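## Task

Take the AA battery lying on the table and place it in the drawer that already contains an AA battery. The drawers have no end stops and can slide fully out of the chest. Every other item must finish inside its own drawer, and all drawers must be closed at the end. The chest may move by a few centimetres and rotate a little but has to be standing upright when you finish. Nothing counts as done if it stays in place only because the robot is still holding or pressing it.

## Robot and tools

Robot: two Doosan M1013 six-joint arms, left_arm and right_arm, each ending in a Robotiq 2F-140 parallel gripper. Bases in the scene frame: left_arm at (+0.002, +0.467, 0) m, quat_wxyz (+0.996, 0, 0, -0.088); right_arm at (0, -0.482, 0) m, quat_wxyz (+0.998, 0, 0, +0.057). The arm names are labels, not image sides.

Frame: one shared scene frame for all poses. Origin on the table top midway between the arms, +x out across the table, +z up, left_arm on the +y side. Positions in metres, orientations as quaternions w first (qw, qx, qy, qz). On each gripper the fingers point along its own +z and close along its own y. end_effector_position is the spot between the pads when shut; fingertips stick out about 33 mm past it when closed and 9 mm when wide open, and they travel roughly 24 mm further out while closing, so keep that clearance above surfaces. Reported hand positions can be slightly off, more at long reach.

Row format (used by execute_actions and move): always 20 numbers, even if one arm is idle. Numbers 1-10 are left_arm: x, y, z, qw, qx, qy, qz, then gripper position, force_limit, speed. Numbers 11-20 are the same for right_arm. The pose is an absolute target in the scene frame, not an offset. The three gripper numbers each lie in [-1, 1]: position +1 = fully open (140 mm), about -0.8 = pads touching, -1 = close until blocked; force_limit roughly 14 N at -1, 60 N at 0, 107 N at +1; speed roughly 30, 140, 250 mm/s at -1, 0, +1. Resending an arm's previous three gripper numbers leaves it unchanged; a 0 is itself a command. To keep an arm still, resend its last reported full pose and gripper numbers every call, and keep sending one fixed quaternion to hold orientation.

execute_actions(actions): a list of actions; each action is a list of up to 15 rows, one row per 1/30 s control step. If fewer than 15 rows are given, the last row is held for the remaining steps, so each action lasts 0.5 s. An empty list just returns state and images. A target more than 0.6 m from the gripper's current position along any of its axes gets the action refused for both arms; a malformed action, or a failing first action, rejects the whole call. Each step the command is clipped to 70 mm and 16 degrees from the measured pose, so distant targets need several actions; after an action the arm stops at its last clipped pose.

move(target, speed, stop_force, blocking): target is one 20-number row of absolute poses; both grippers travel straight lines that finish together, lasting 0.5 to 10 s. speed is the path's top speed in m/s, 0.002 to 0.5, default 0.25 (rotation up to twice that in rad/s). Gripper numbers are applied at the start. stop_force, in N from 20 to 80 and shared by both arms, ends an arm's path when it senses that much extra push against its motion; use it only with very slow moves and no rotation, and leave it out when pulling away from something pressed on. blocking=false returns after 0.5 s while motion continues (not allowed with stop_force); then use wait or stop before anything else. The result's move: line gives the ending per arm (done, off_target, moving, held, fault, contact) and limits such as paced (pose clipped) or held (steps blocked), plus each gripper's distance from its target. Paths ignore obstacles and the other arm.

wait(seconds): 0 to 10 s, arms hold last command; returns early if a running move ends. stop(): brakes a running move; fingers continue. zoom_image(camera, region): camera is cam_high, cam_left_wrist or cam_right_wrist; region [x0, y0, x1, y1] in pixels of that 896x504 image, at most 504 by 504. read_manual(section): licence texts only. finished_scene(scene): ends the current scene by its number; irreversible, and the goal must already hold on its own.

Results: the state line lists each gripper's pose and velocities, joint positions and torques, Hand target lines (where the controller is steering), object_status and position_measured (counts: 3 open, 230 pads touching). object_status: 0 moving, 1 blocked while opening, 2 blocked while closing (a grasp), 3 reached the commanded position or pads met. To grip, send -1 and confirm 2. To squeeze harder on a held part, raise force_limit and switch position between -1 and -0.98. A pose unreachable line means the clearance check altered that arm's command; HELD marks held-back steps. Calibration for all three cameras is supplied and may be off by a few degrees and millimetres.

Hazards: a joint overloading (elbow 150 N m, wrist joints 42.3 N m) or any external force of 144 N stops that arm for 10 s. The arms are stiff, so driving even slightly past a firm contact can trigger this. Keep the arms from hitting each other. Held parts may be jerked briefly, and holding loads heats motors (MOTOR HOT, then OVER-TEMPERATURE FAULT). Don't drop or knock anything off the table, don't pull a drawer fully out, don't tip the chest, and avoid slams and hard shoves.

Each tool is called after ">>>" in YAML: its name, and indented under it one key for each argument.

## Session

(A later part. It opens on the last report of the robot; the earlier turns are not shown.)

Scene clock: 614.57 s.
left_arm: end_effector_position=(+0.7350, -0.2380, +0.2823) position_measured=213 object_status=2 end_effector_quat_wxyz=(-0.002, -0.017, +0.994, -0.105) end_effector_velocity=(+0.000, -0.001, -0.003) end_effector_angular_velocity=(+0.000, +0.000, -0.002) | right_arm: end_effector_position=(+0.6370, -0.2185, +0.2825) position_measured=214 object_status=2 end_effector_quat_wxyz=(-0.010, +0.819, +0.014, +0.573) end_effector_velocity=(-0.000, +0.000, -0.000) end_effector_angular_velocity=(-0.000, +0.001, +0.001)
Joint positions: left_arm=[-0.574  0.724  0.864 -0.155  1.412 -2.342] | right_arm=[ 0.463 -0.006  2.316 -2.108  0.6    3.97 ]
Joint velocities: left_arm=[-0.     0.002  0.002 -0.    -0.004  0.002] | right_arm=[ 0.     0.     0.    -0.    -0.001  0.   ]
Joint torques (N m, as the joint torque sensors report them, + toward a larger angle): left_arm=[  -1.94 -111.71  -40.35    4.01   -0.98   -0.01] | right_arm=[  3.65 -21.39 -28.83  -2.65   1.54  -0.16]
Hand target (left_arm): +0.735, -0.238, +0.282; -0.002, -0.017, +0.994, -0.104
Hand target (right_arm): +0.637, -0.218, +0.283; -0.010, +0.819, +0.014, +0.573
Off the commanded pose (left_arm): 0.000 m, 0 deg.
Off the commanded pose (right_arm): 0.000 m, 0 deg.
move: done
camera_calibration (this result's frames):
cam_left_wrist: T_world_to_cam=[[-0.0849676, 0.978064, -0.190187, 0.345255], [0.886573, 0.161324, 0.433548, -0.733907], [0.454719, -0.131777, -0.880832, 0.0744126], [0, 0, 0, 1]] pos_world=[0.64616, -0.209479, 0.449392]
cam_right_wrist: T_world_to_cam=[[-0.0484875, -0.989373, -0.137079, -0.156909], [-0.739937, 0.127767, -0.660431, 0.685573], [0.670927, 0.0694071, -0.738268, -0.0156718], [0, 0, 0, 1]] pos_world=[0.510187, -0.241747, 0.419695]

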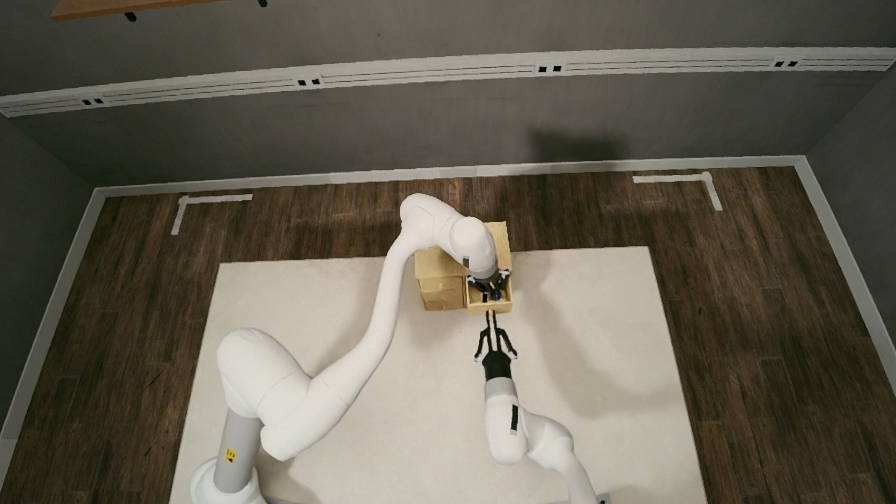

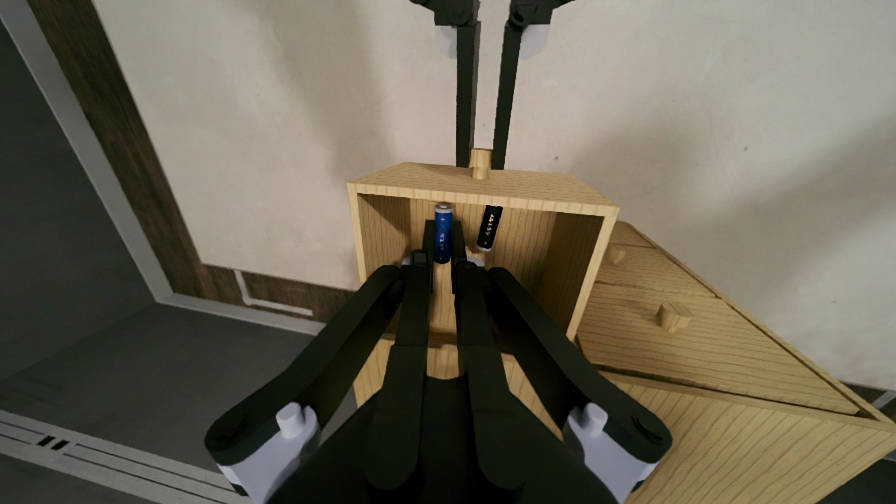

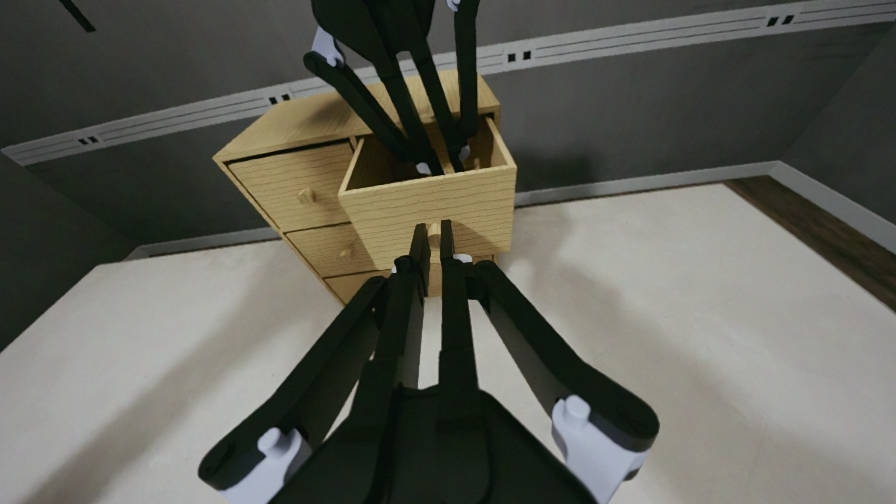

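>>> move:
  target: [0.735, -0.239, 0.268, -0.0018, -0.0174, 0.9944, -0.1045, -1, -0.2, -0.5, 0.637, -0.2185, 0.2825, -0.0100, 0.8191, 0.0143, 0.5735, -1, 0, -0.3]
  speed: 0.04

>>> move:
  target: [0.735, -0.239, 0.250, -0.0018, -0.0174, 0.9944, -0.1045, -1, -0.2, -0.5, 0.637, -0.2185, 0.2825, -0.0100, 0.8191, 0.0143, 0.5735, -1, 0, -0.3]
  speed: 0.006
  stop_force: 20

Scene clock: 659.67 s.
left_arm: end_effector_position=(+0.7350, -0.2390, +0.2682) position_measured=213 object_status=2 end_effector_quat_wxyz=(-0.002, -0.017, +0.994, -0.104) end_effector_velocity=(-0.000, -0.000, -0.003) end_effector_angular_velocity=(+0.001, +0.001, +0.002) | right_arm: end_effector_position=(+0.6370, -0.2185, +0.2825) position_measured=214 object_status=2 end_effector_quat_wxyz=(-0.010, +0.819, +0.014, +0.573) end_effector_velocity=(-0.000, +0.000, -0.000) end_effector_angular_velocity=(+0.002, +0.001, +0.000)
Joint positions: left_arm=[-0.575  0.726  0.885 -0.155  1.388 -2.34 ] | right_arm=[ 0.463 -0.006  2.316 -2.108  0.6    3.97 ]
Joint velocities: left_arm=[-0.     0.001  0.002  0.    -0.003 -0.002] | right_arm=[ 0.    -0.     0.     0.    -0.002  0.001]
Joint torques (N m, as the joint torque sensors report them, + toward a larger angle): left_arm=[  -0.82 -114.26  -40.      4.16   -0.6    -0.13] | right_arm=[  4.56 -21.83 -31.07  -3.04   1.35  -0.17]
Hand target (left_arm): +0.735, -0.239, +0.268; -0.002, -0.017, +0.994, -0.104
Hand target (right_arm): +0.637, -0.218, +0.283; -0.010, +0.819, +0.014, +0.573
Off the commanded pose (left_arm): 0.000 m, 0 deg.
Off the commanded pose (right_arm): 0.000 m, 0 deg.
move: done
camera_calibration (this result's frames):
cam_left_wrist: T_world_to_cam=[[-0.0852116, 0.978063, -0.190082, 0.343697], [0.886588, 0.161482, 0.433457, -0.727588], [0.454643, -0.131589, -0.8809, 0.0619525], [0, 0, 0, 1]] pos_world=[0.646192, -0.210513, 0.435283]
cam_right_wrist: T_world_to_cam=[[-0.0484878, -0.989373, -0.137079, -0.156909], [-0.739937, 0.127767, -0.660431, 0.685573], [0.670926, 0.069407, -0.738268, -0.0156717], [0, 0, 0, 1]] pos_world=[0.510187, -0.241747, 0.419695]

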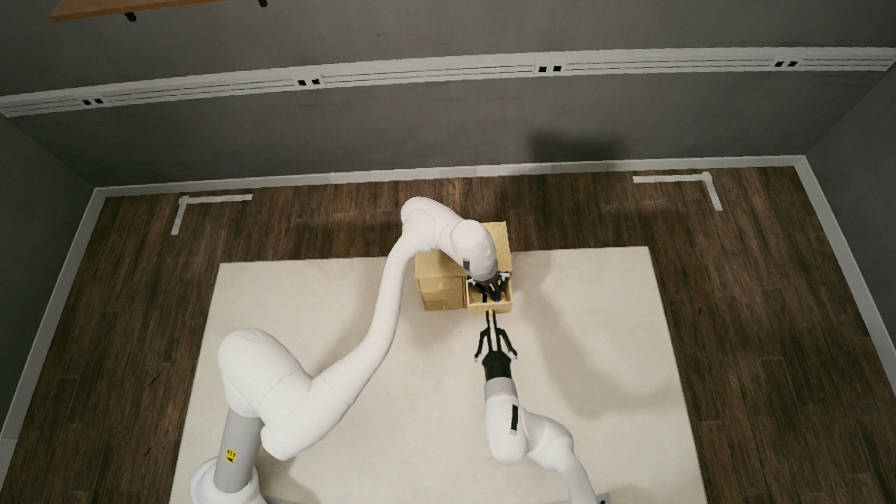

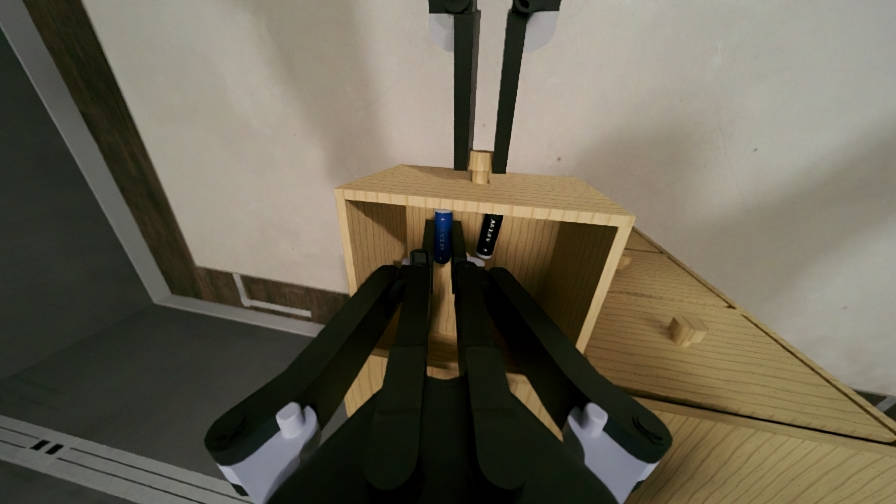

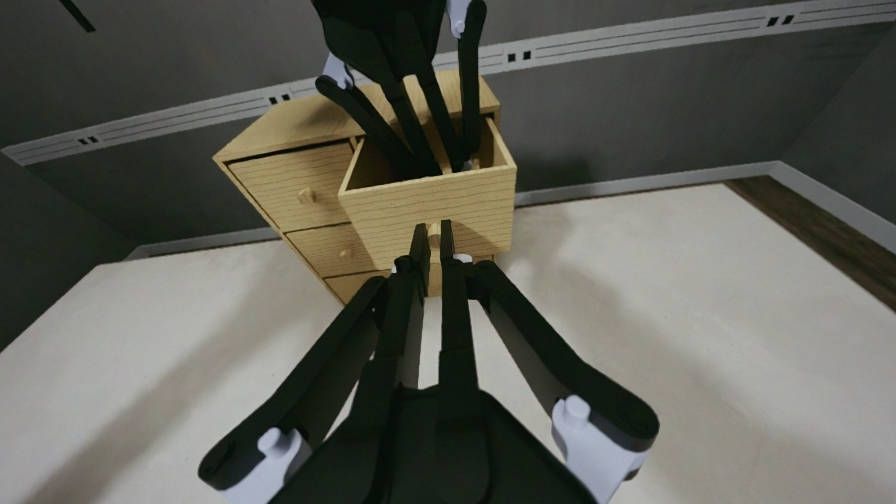

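Scene clock: 661.37 s.
left_arm: end_effector_position=(+0.7350, -0.2390, +0.2602) position_measured=213 object_status=2 end_effector_quat_wxyz=(-0.002, -0.017, +0.994, -0.105) end_effector_velocity=(-0.001, +0.000, +0.000) end_effector_angular_velocity=(+0.002, +0.003, +0.000) | right_arm: end_effector_position=(+0.6370, -0.2185, +0.2825) position_measured=214 object_status=2 end_effector_quat_wxyz=(-0.010, +0.819, +0.014, +0.573) end_effector_velocity=(+0.000, -0.000, -0.000) end_effector_angular_velocity=(-0.001, +0.000, +0.000)
Joint positions: left_arm=[-0.575  0.727  0.898 -0.156  1.375 -2.337] | right_arm=[ 0.463 -0.006  2.316 -2.108  0.6    3.97 ]
Joint velocities: left_arm=[-0.     0.001 -0.002 -0.     0.005 -0.001] | right_arm=[-0.     0.    -0.     0.    -0.    -0.001]
Joint torques (N m, as the joint torque sensors report them, + toward a larger angle): left_arm=[ -1.69 -82.39 -25.52   4.32  -1.62   0.17] | right_arm=[  3.98 -25.91 -37.65  -3.88   3.06  -0.17]
Hand target (left_arm): +0.735, -0.239, +0.260; -0.002, -0.017, +0.994, -0.105
Hand target (right_arm): +0.637, -0.218, +0.283; -0.010, +0.819, +0.014, +0.573
Off the commanded pose (left_arm): 0.010 m, 0 deg.
Off the commanded pose (right_arm): 0.000 m, 0 deg.
move: contact (left_arm)
camera_calibration (this result's frames):
cam_left_wrist: T_world_to_cam=[[-0.0850953, 0.97802, -0.190355, 0.342213], [0.886507, 0.161527, 0.433606, -0.724117], [0.454823, -0.131853, -0.880767, 0.0546747], [0, 0, 0, 1]] pos_world=[0.646189, -0.210518, 0.427279]
cam_right_wrist: T_world_to_cam=[[-0.048532, -0.989371, -0.137074, -0.156891], [-0.73998, 0.127792, -0.660378, 0.685563], [0.670876, 0.0693825, -0.738317, -0.0156692], [0, 0, 0, 1]] pos_world=[0.510201, -0.241745, 0.419656]

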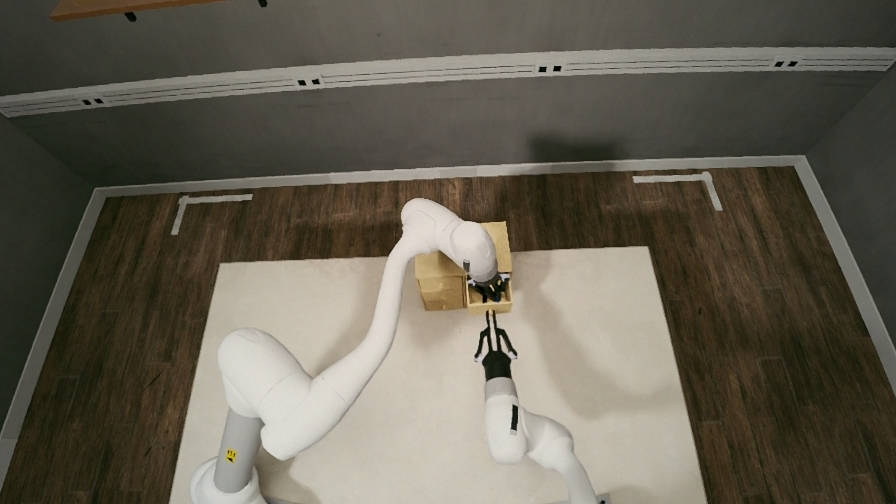

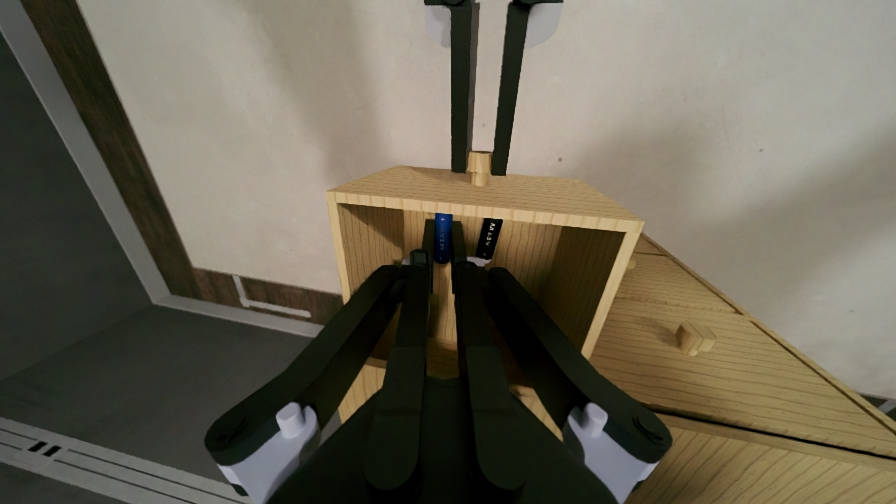

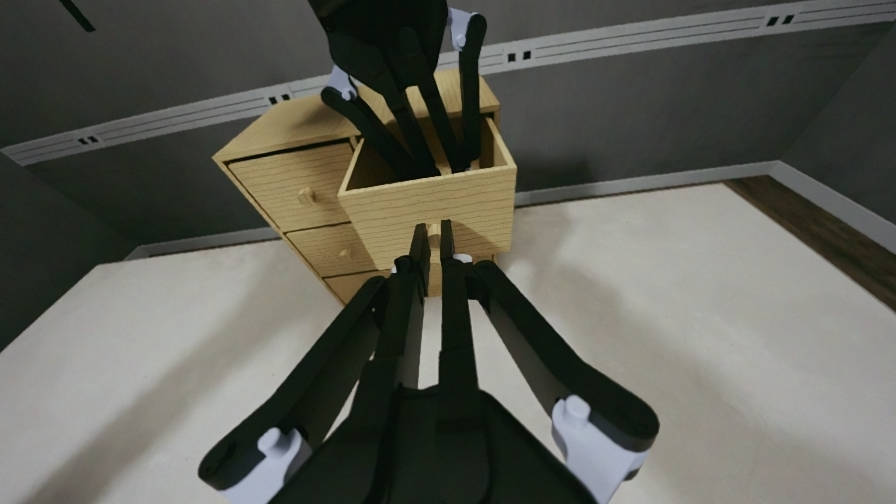

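>>> move:
  target: [0.735, -0.239, 0.2632, -0.0018, -0.0174, 0.9944, -0.1045, -1, -0.2, -0.5, 0.637, -0.2185, 0.2825, -0.0100, 0.8191, 0.0143, 0.5735, -1, 0, -0.3]
  speed: 0.02

>>> move:
  target: [0.735, -0.239, 0.2632, -0.0018, -0.0174, 0.9944, -0.1045, -0.55, -0.2, -0.8, 0.637, -0.2185, 0.2825, -0.0100, 0.8191, 0.0143, 0.5735, -1, 0, -0.3]
  speed: 0.02

Scene clock: 672.43 s.
left_arm: end_effector_position=(+0.7350, -0.2390, +0.2629) position_measured=213 object_status=2 end_effector_quat_wxyz=(-0.002, -0.017, +0.994, -0.104) end_effector_velocity=(+0.000, +0.001, +0.001) end_effector_angular_velocity=(-0.000, +0.000, +0.002) | right_arm: end_effector_position=(+0.6370, -0.2185, +0.2825) position_measured=214 object_status=2 end_effector_quat_wxyz=(-0.010, +0.819, +0.014, +0.573) end_effector_velocity=(+0.000, -0.001, +0.000) end_effector_angular_velocity=(-0.002, -0.001, -0.000)
Joint positions: left_arm=[-0.575  0.727  0.893 -0.155  1.38  -2.338] | right_arm=[ 0.463 -0.006  2.316 -2.108  0.6    3.97 ]
Joint velocities: left_arm=[ 0.    -0.001 -0.    -0.     0.001 -0.002] | right_arm=[-0.    -0.     0.    -0.     0.001 -0.001]
Joint torques (N m, as the joint torque sensors report them, + toward a larger angle): left_arm=[  -0.57 -112.01  -40.69    4.26   -0.56    0.14] | right_arm=[  3.3  -18.83 -31.19  -2.28   1.46  -0.06]
Hand target (left_arm): +0.735, -0.239, +0.263; -0.002, -0.017, +0.994, -0.104
Hand target (right_arm): +0.637, -0.219, +0.282; -0.010, +0.819, +0.014, +0.573
Off the commanded pose (left_arm): 0.000 m, 0 deg.
Off the commanded pose (right_arm): 0.000 m, 0 deg.
move: done
camera_calibration (this result's frames):
cam_left_wrist: T_world_to_cam=[[-0.0852888, 0.978089, -0.189916, 0.342745], [0.886653, 0.161456, 0.433334, -0.725353], [0.454502, -0.131431, -0.880996, 0.0574996], [0, 0, 0, 1]] pos_world=[0.646235, -0.210565, 0.430069]
cam_right_wrist: T_world_to_cam=[[-0.0484378, -0.989377, -0.137063, -0.156935], [-0.739905, 0.127723, -0.660476, 0.685575], [0.670966, 0.0694215, -0.738232, -0.0156787], [0, 0, 0, 1]] pos_world=[0.510178, -0.241744, 0.419721]

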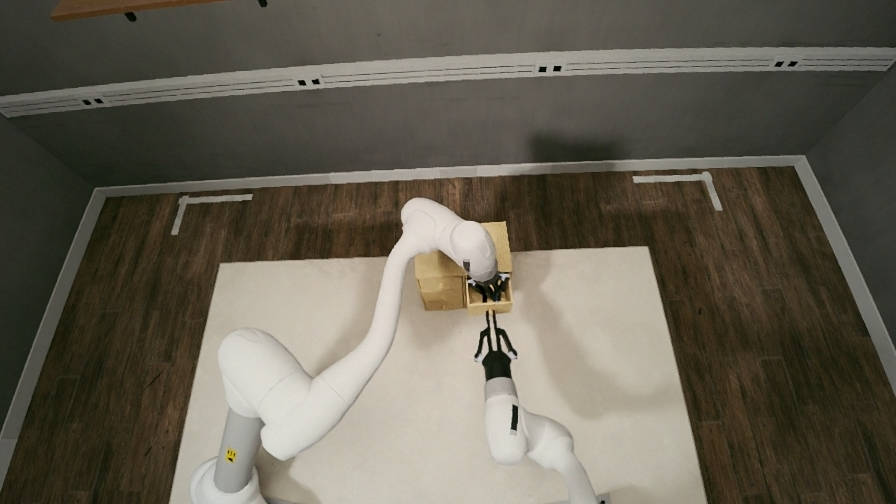

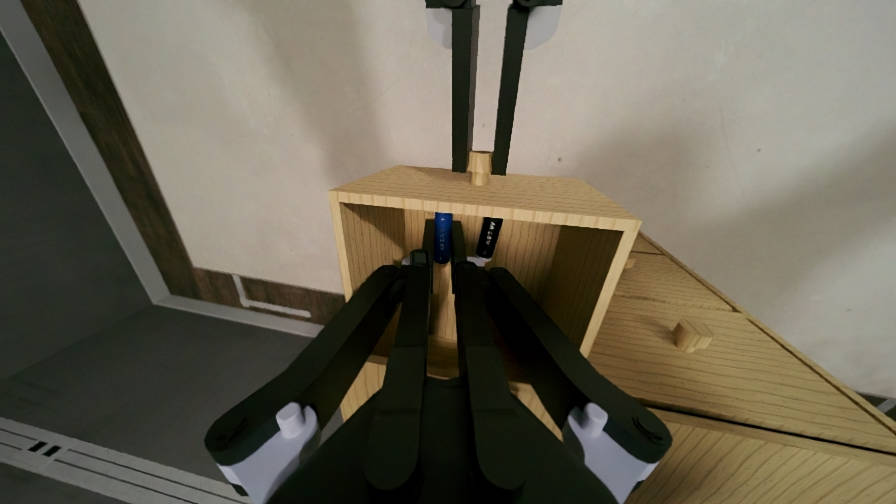

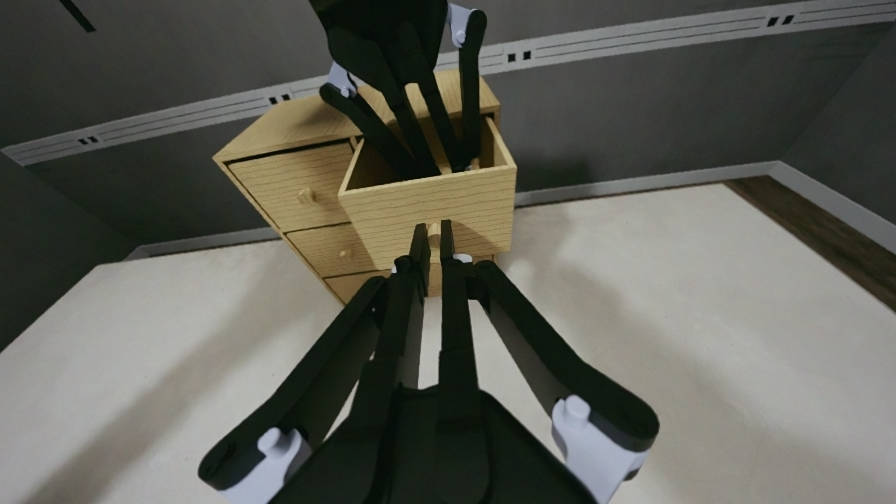

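Scene clock: 673.13 s.
left_arm: end_effector_position=(+0.7350, -0.2390, +0.2632) position_measured=199 object_status=3 end_effector_quat_wxyz=(-0.002, -0.017, +0.994, -0.104) end_effector_velocity=(+0.000, +0.000, +0.001) end_effector_angular_velocity=(-0.001, -0.001, +0.002) | right_arm: end_effector_position=(+0.6370, -0.2185, +0.2825) position_measured=214 object_status=2 end_effector_quat_wxyz=(-0.010, +0.819, +0.014, +0.573) end_effector_velocity=(-0.000, +0.000, -0.000) end_effector_angular_velocity=(-0.000, +0.000, +0.000)
Joint positions: left_arm=[-0.575  0.727  0.893 -0.155  1.38  -2.338] | right_arm=[ 0.463 -0.006  2.316 -2.108  0.6    3.97 ]
Joint velocities: left_arm=[ 0.001 -0.002  0.    -0.    -0.    -0.001] | right_arm=[ 0.  0. -0.  0.  0. -0.]
Joint torques (N m, as the joint torque sensors report them, + toward a larger angle): left_arm=[  -1.93 -115.36  -39.56    3.91   -0.93    0.05] | right_arm=[  1.14 -23.45 -30.68  -2.62   1.17   0.03]
Hand target (left_arm): +0.735, -0.239, +0.263; -0.002, -0.017, +0.994, -0.104
Hand target (right_arm): +0.637, -0.219, +0.282; -0.010, +0.819, +0.014, +0.573
Off the commanded pose (left_arm): 0.000 m, 0 deg.
Off the commanded pose (right_arm): 0.000 m, 0 deg.
move: done
camera_calibration (this result's frames):
cam_left_wrist: T_world_to_cam=[[-0.0852549, 0.978065, -0.190055, 0.342782], [0.886593, 0.161506, 0.433437, -0.725418], [0.454625, -0.131548, -0.880915, 0.0575823], [0, 0, 0, 1]] pos_world=[0.646197, -0.210529, 0.430296]
cam_right_wrist: T_world_to_cam=[[-0.048438, -0.989377, -0.137063, -0.156935], [-0.739905, 0.127723, -0.660476, 0.685575], [0.670966, 0.0694216, -0.738231, -0.0156788], [0, 0, 0, 1]] pos_world=[0.510178, -0.241744, 0.419721]

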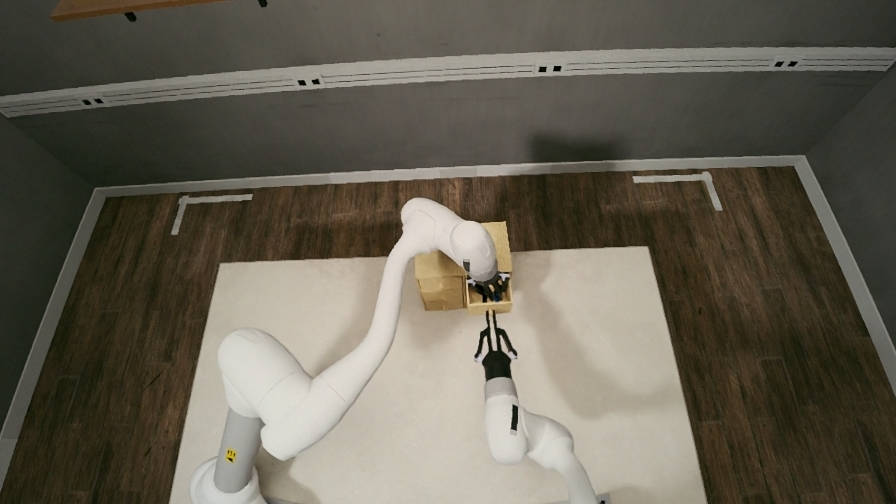

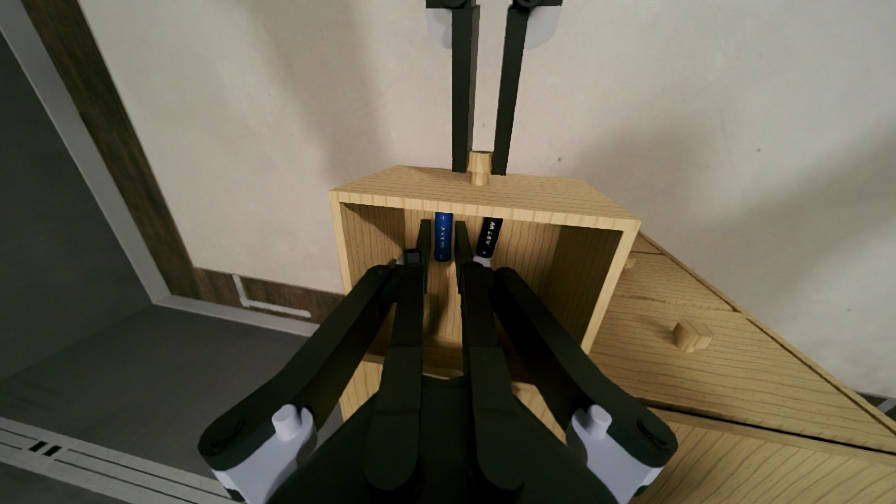

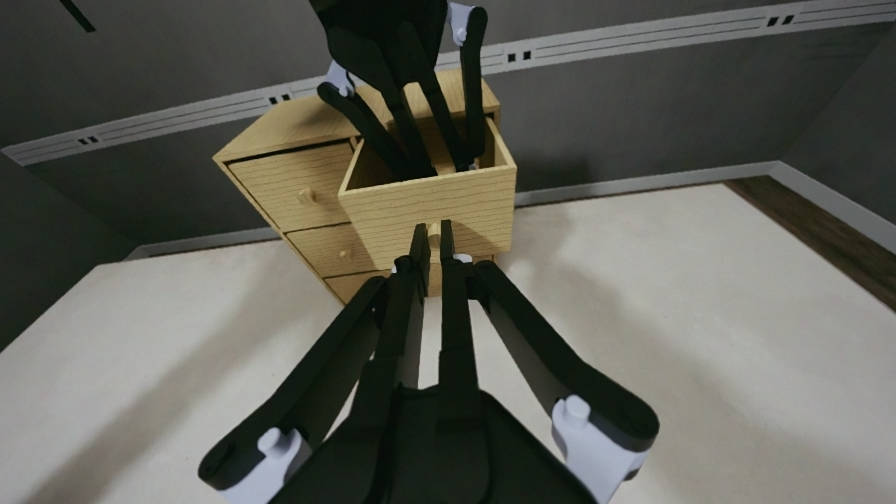

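>>> move:
  target: [0.735, -0.216, 0.375, -0.0018, -0.0174, 0.9944, -0.1045, -0.55, -0.2, -0.8, 0.637, -0.2185, 0.2825, -0.0100, 0.8191, 0.0143, 0.5735, -1, 0, -0.3]
  speed: 0.15

>>> move:
  target: [0.70, -0.06, 0.42, -0.0018, -0.0174, 0.9944, -0.1045, -0.55, -0.2, -0.8, 0.730, -0.2153, 0.2825, -0.0100, 0.8191, 0.0143, 0.5735, -1, 0, -0.3]
  speed: 0.12

Scene clock: 684.47 s.
left_arm: end_effector_position=(+0.7350, -0.2160, +0.3750) position_measured=199 object_status=3 end_effector_quat_wxyz=(-0.002, -0.018, +0.994, -0.105) end_effector_velocity=(-0.000, +0.000, +0.001) end_effector_angular_velocity=(-0.000, -0.000, +0.000) | right_arm: end_effector_position=(+0.6370, -0.2185, +0.2825) position_measured=214 object_status=2 end_effector_quat_wxyz=(-0.010, +0.819, +0.014, +0.573) end_effector_velocity=(-0.000, +0.001, -0.000) end_effector_angular_velocity=(-0.001, +0.001, +0.002)
Joint positions: left_arm=[-0.557  0.704  0.732 -0.155  1.564 -2.35 ] | right_arm=[ 0.463 -0.006  2.316 -2.108  0.6    3.97 ]
Joint velocities: left_arm=[ 0.     0.    -0.003 -0.     0.003 -0.   ] | right_arm=[ 0.     0.    -0.    -0.    -0.001 -0.001]
Joint torques (N m, as the joint torque sensors report them, + toward a larger angle): left_arm=[  -2.53 -110.35  -39.92    3.97   -0.73   -0.03] | right_arm=[  5.77 -22.46 -30.44  -2.47   1.64  -0.58]
Hand target (left_arm): +0.735, -0.216, +0.375; -0.002, -0.018, +0.994, -0.104
Hand target (right_arm): +0.637, -0.218, +0.283; -0.010, +0.819, +0.014, +0.573
Off the commanded pose (left_arm): 0.000 m, 0 deg.
Off the commanded pose (right_arm): 0.000 m, 0 deg.
move: done
camera_calibration (this result's frames):
cam_left_wrist: T_world_to_cam=[[-0.0854985, 0.978019, -0.190183, 0.341732], [0.88649, 0.161802, 0.433539, -0.777503], [0.454781, -0.131528, -0.880837, 0.15902], [0, 0, 0, 1]] pos_world=[0.646147, -0.187503, 0.542141]
cam_right_wrist: T_world_to_cam=[[-0.0484856, -0.989373, -0.137077, -0.15691], [-0.739937, 0.127764, -0.660432, 0.685572], [0.670927, 0.0694066, -0.738268, -0.0156721], [0, 0, 0, 1]] pos_world=[0.510187, -0.241746, 0.419695]

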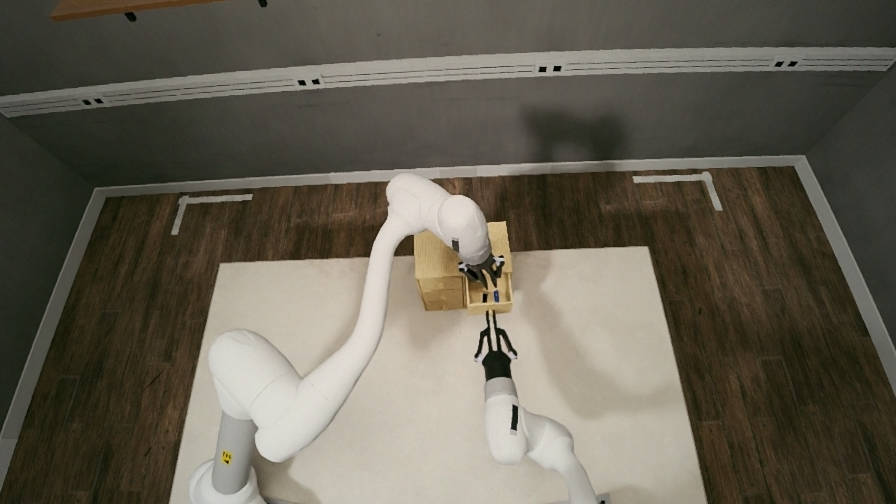

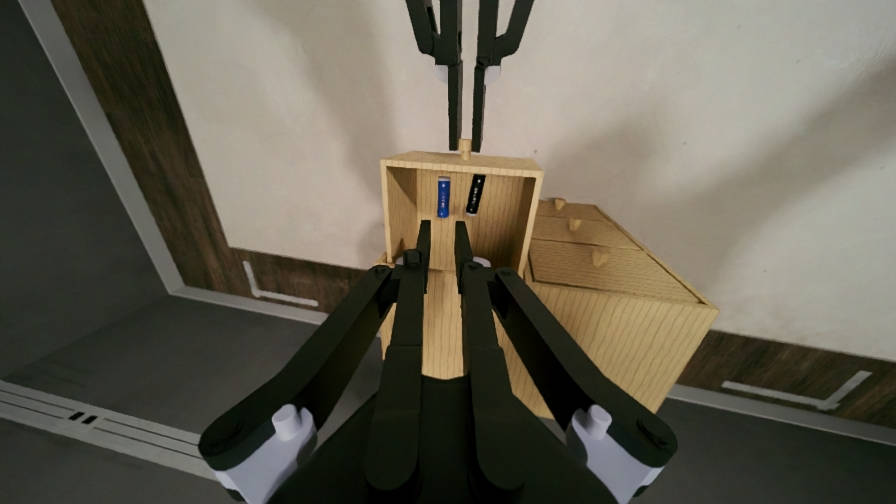

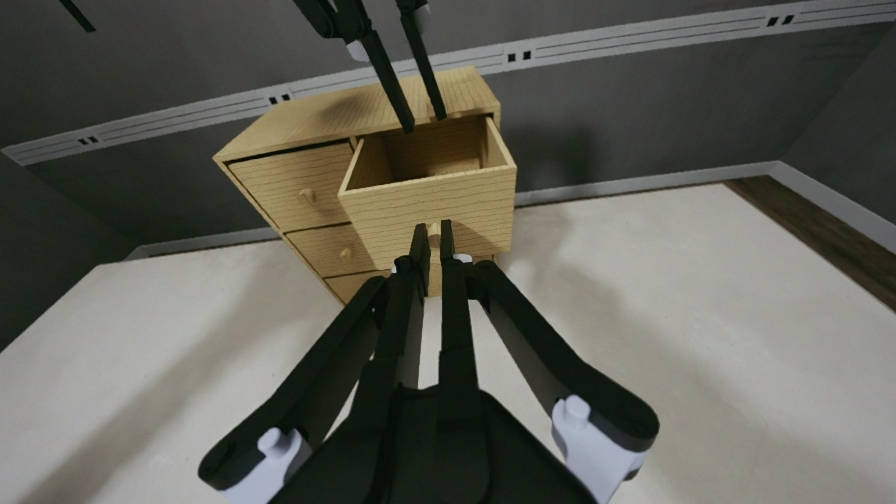

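Scene clock: 686.27 s.
left_arm: end_effector_position=(+0.7001, -0.0600, +0.4199) position_measured=199 object_status=3 end_effector_quat_wxyz=(-0.002, -0.017, +0.994, -0.104) end_effector_velocity=(-0.000, +0.001, +0.001) end_effector_angular_velocity=(-0.001, -0.001, +0.002) | right_arm: end_effector_position=(+0.7299, -0.2152, +0.2825) position_measured=214 object_status=2 end_effector_quat_wxyz=(-0.010, +0.819, +0.014, +0.573) end_effector_velocity=(+0.001, -0.001, +0.000) end_effector_angular_velocity=(+0.001, -0.001, -0.001)
Joint positions: left_arm=[-0.446  0.462  1.041 -0.17   1.516 -2.229] | right_arm=[ 0.366  0.115  2.185 -2.225  0.534  4.031]
Joint velocities: left_arm=[ 0.001 -0.002  0.001 -0.    -0.    -0.001] | right_arm=[-0.001  0.001 -0.001 -0.001 -0.     0.001]
Joint torques (N m, as the joint torque sensors report them, + toward a larger angle): left_arm=[ -1.03 -91.65 -41.08   3.92  -0.91  -0.18] | right_arm=[  3.3  -35.31 -27.85  -2.19   0.74  -0.04]
Hand target (left_arm): +0.700, -0.060, +0.420; -0.002, -0.017, +0.994, -0.104
Hand target (right_arm): +0.730, -0.215, +0.283; -0.010, +0.819, +0.014, +0.573
Off the commanded pose (left_arm): 0.000 m, 0 deg.
Off the commanded pose (right_arm): 0.000 m, 0 deg.
move: done
camera_calibration (this result's frames):
cam_left_wrist: T_world_to_cam=[[-0.0851666, 0.978094, -0.189944, 0.194447], [0.886679, 0.161356, 0.433318, -0.791352], [0.454474, -0.131515, -0.880998, 0.235159], [0, 0, 0, 1]] pos_world=[0.611362, -0.0315712, 0.587015]
cam_right_wrist: T_world_to_cam=[[-0.0485098, -0.989381, -0.137014, -0.149121], [-0.739979, 0.127735, -0.66039, 0.753921], [0.670878, 0.0693522, -0.738317, -0.0781976], [0, 0, 0, 1]] pos_world=[0.603113, -0.238417, 0.419715]

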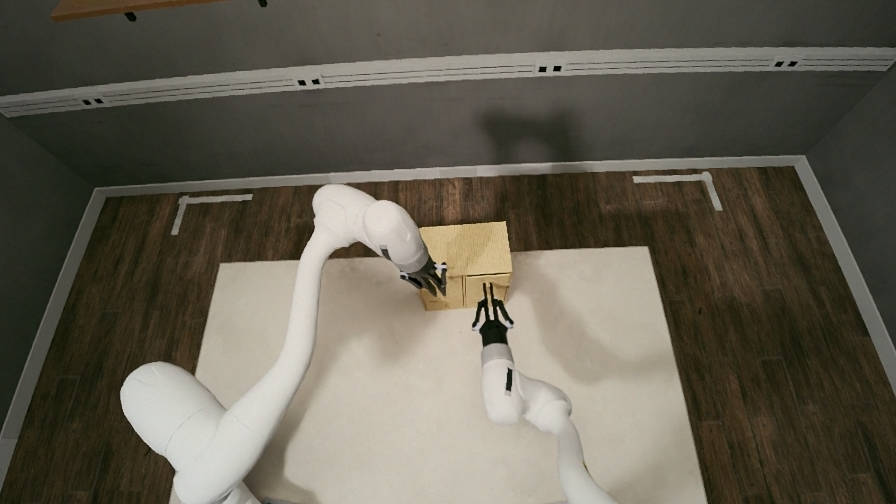

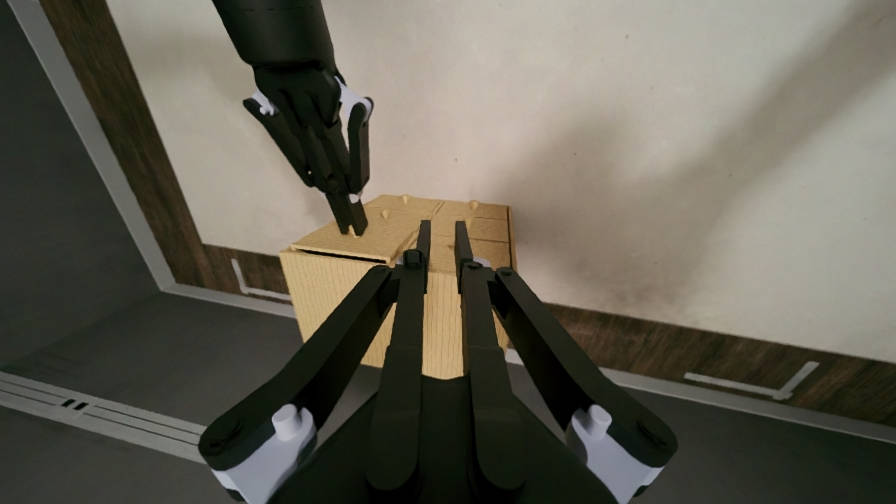

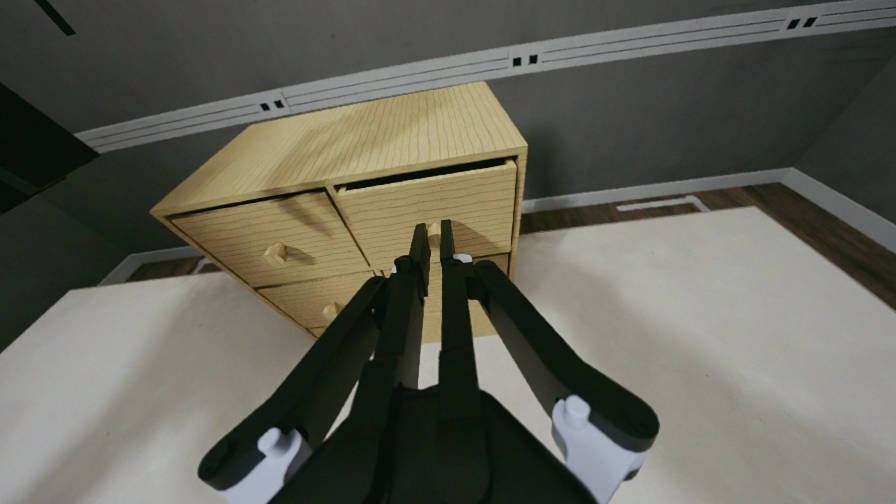

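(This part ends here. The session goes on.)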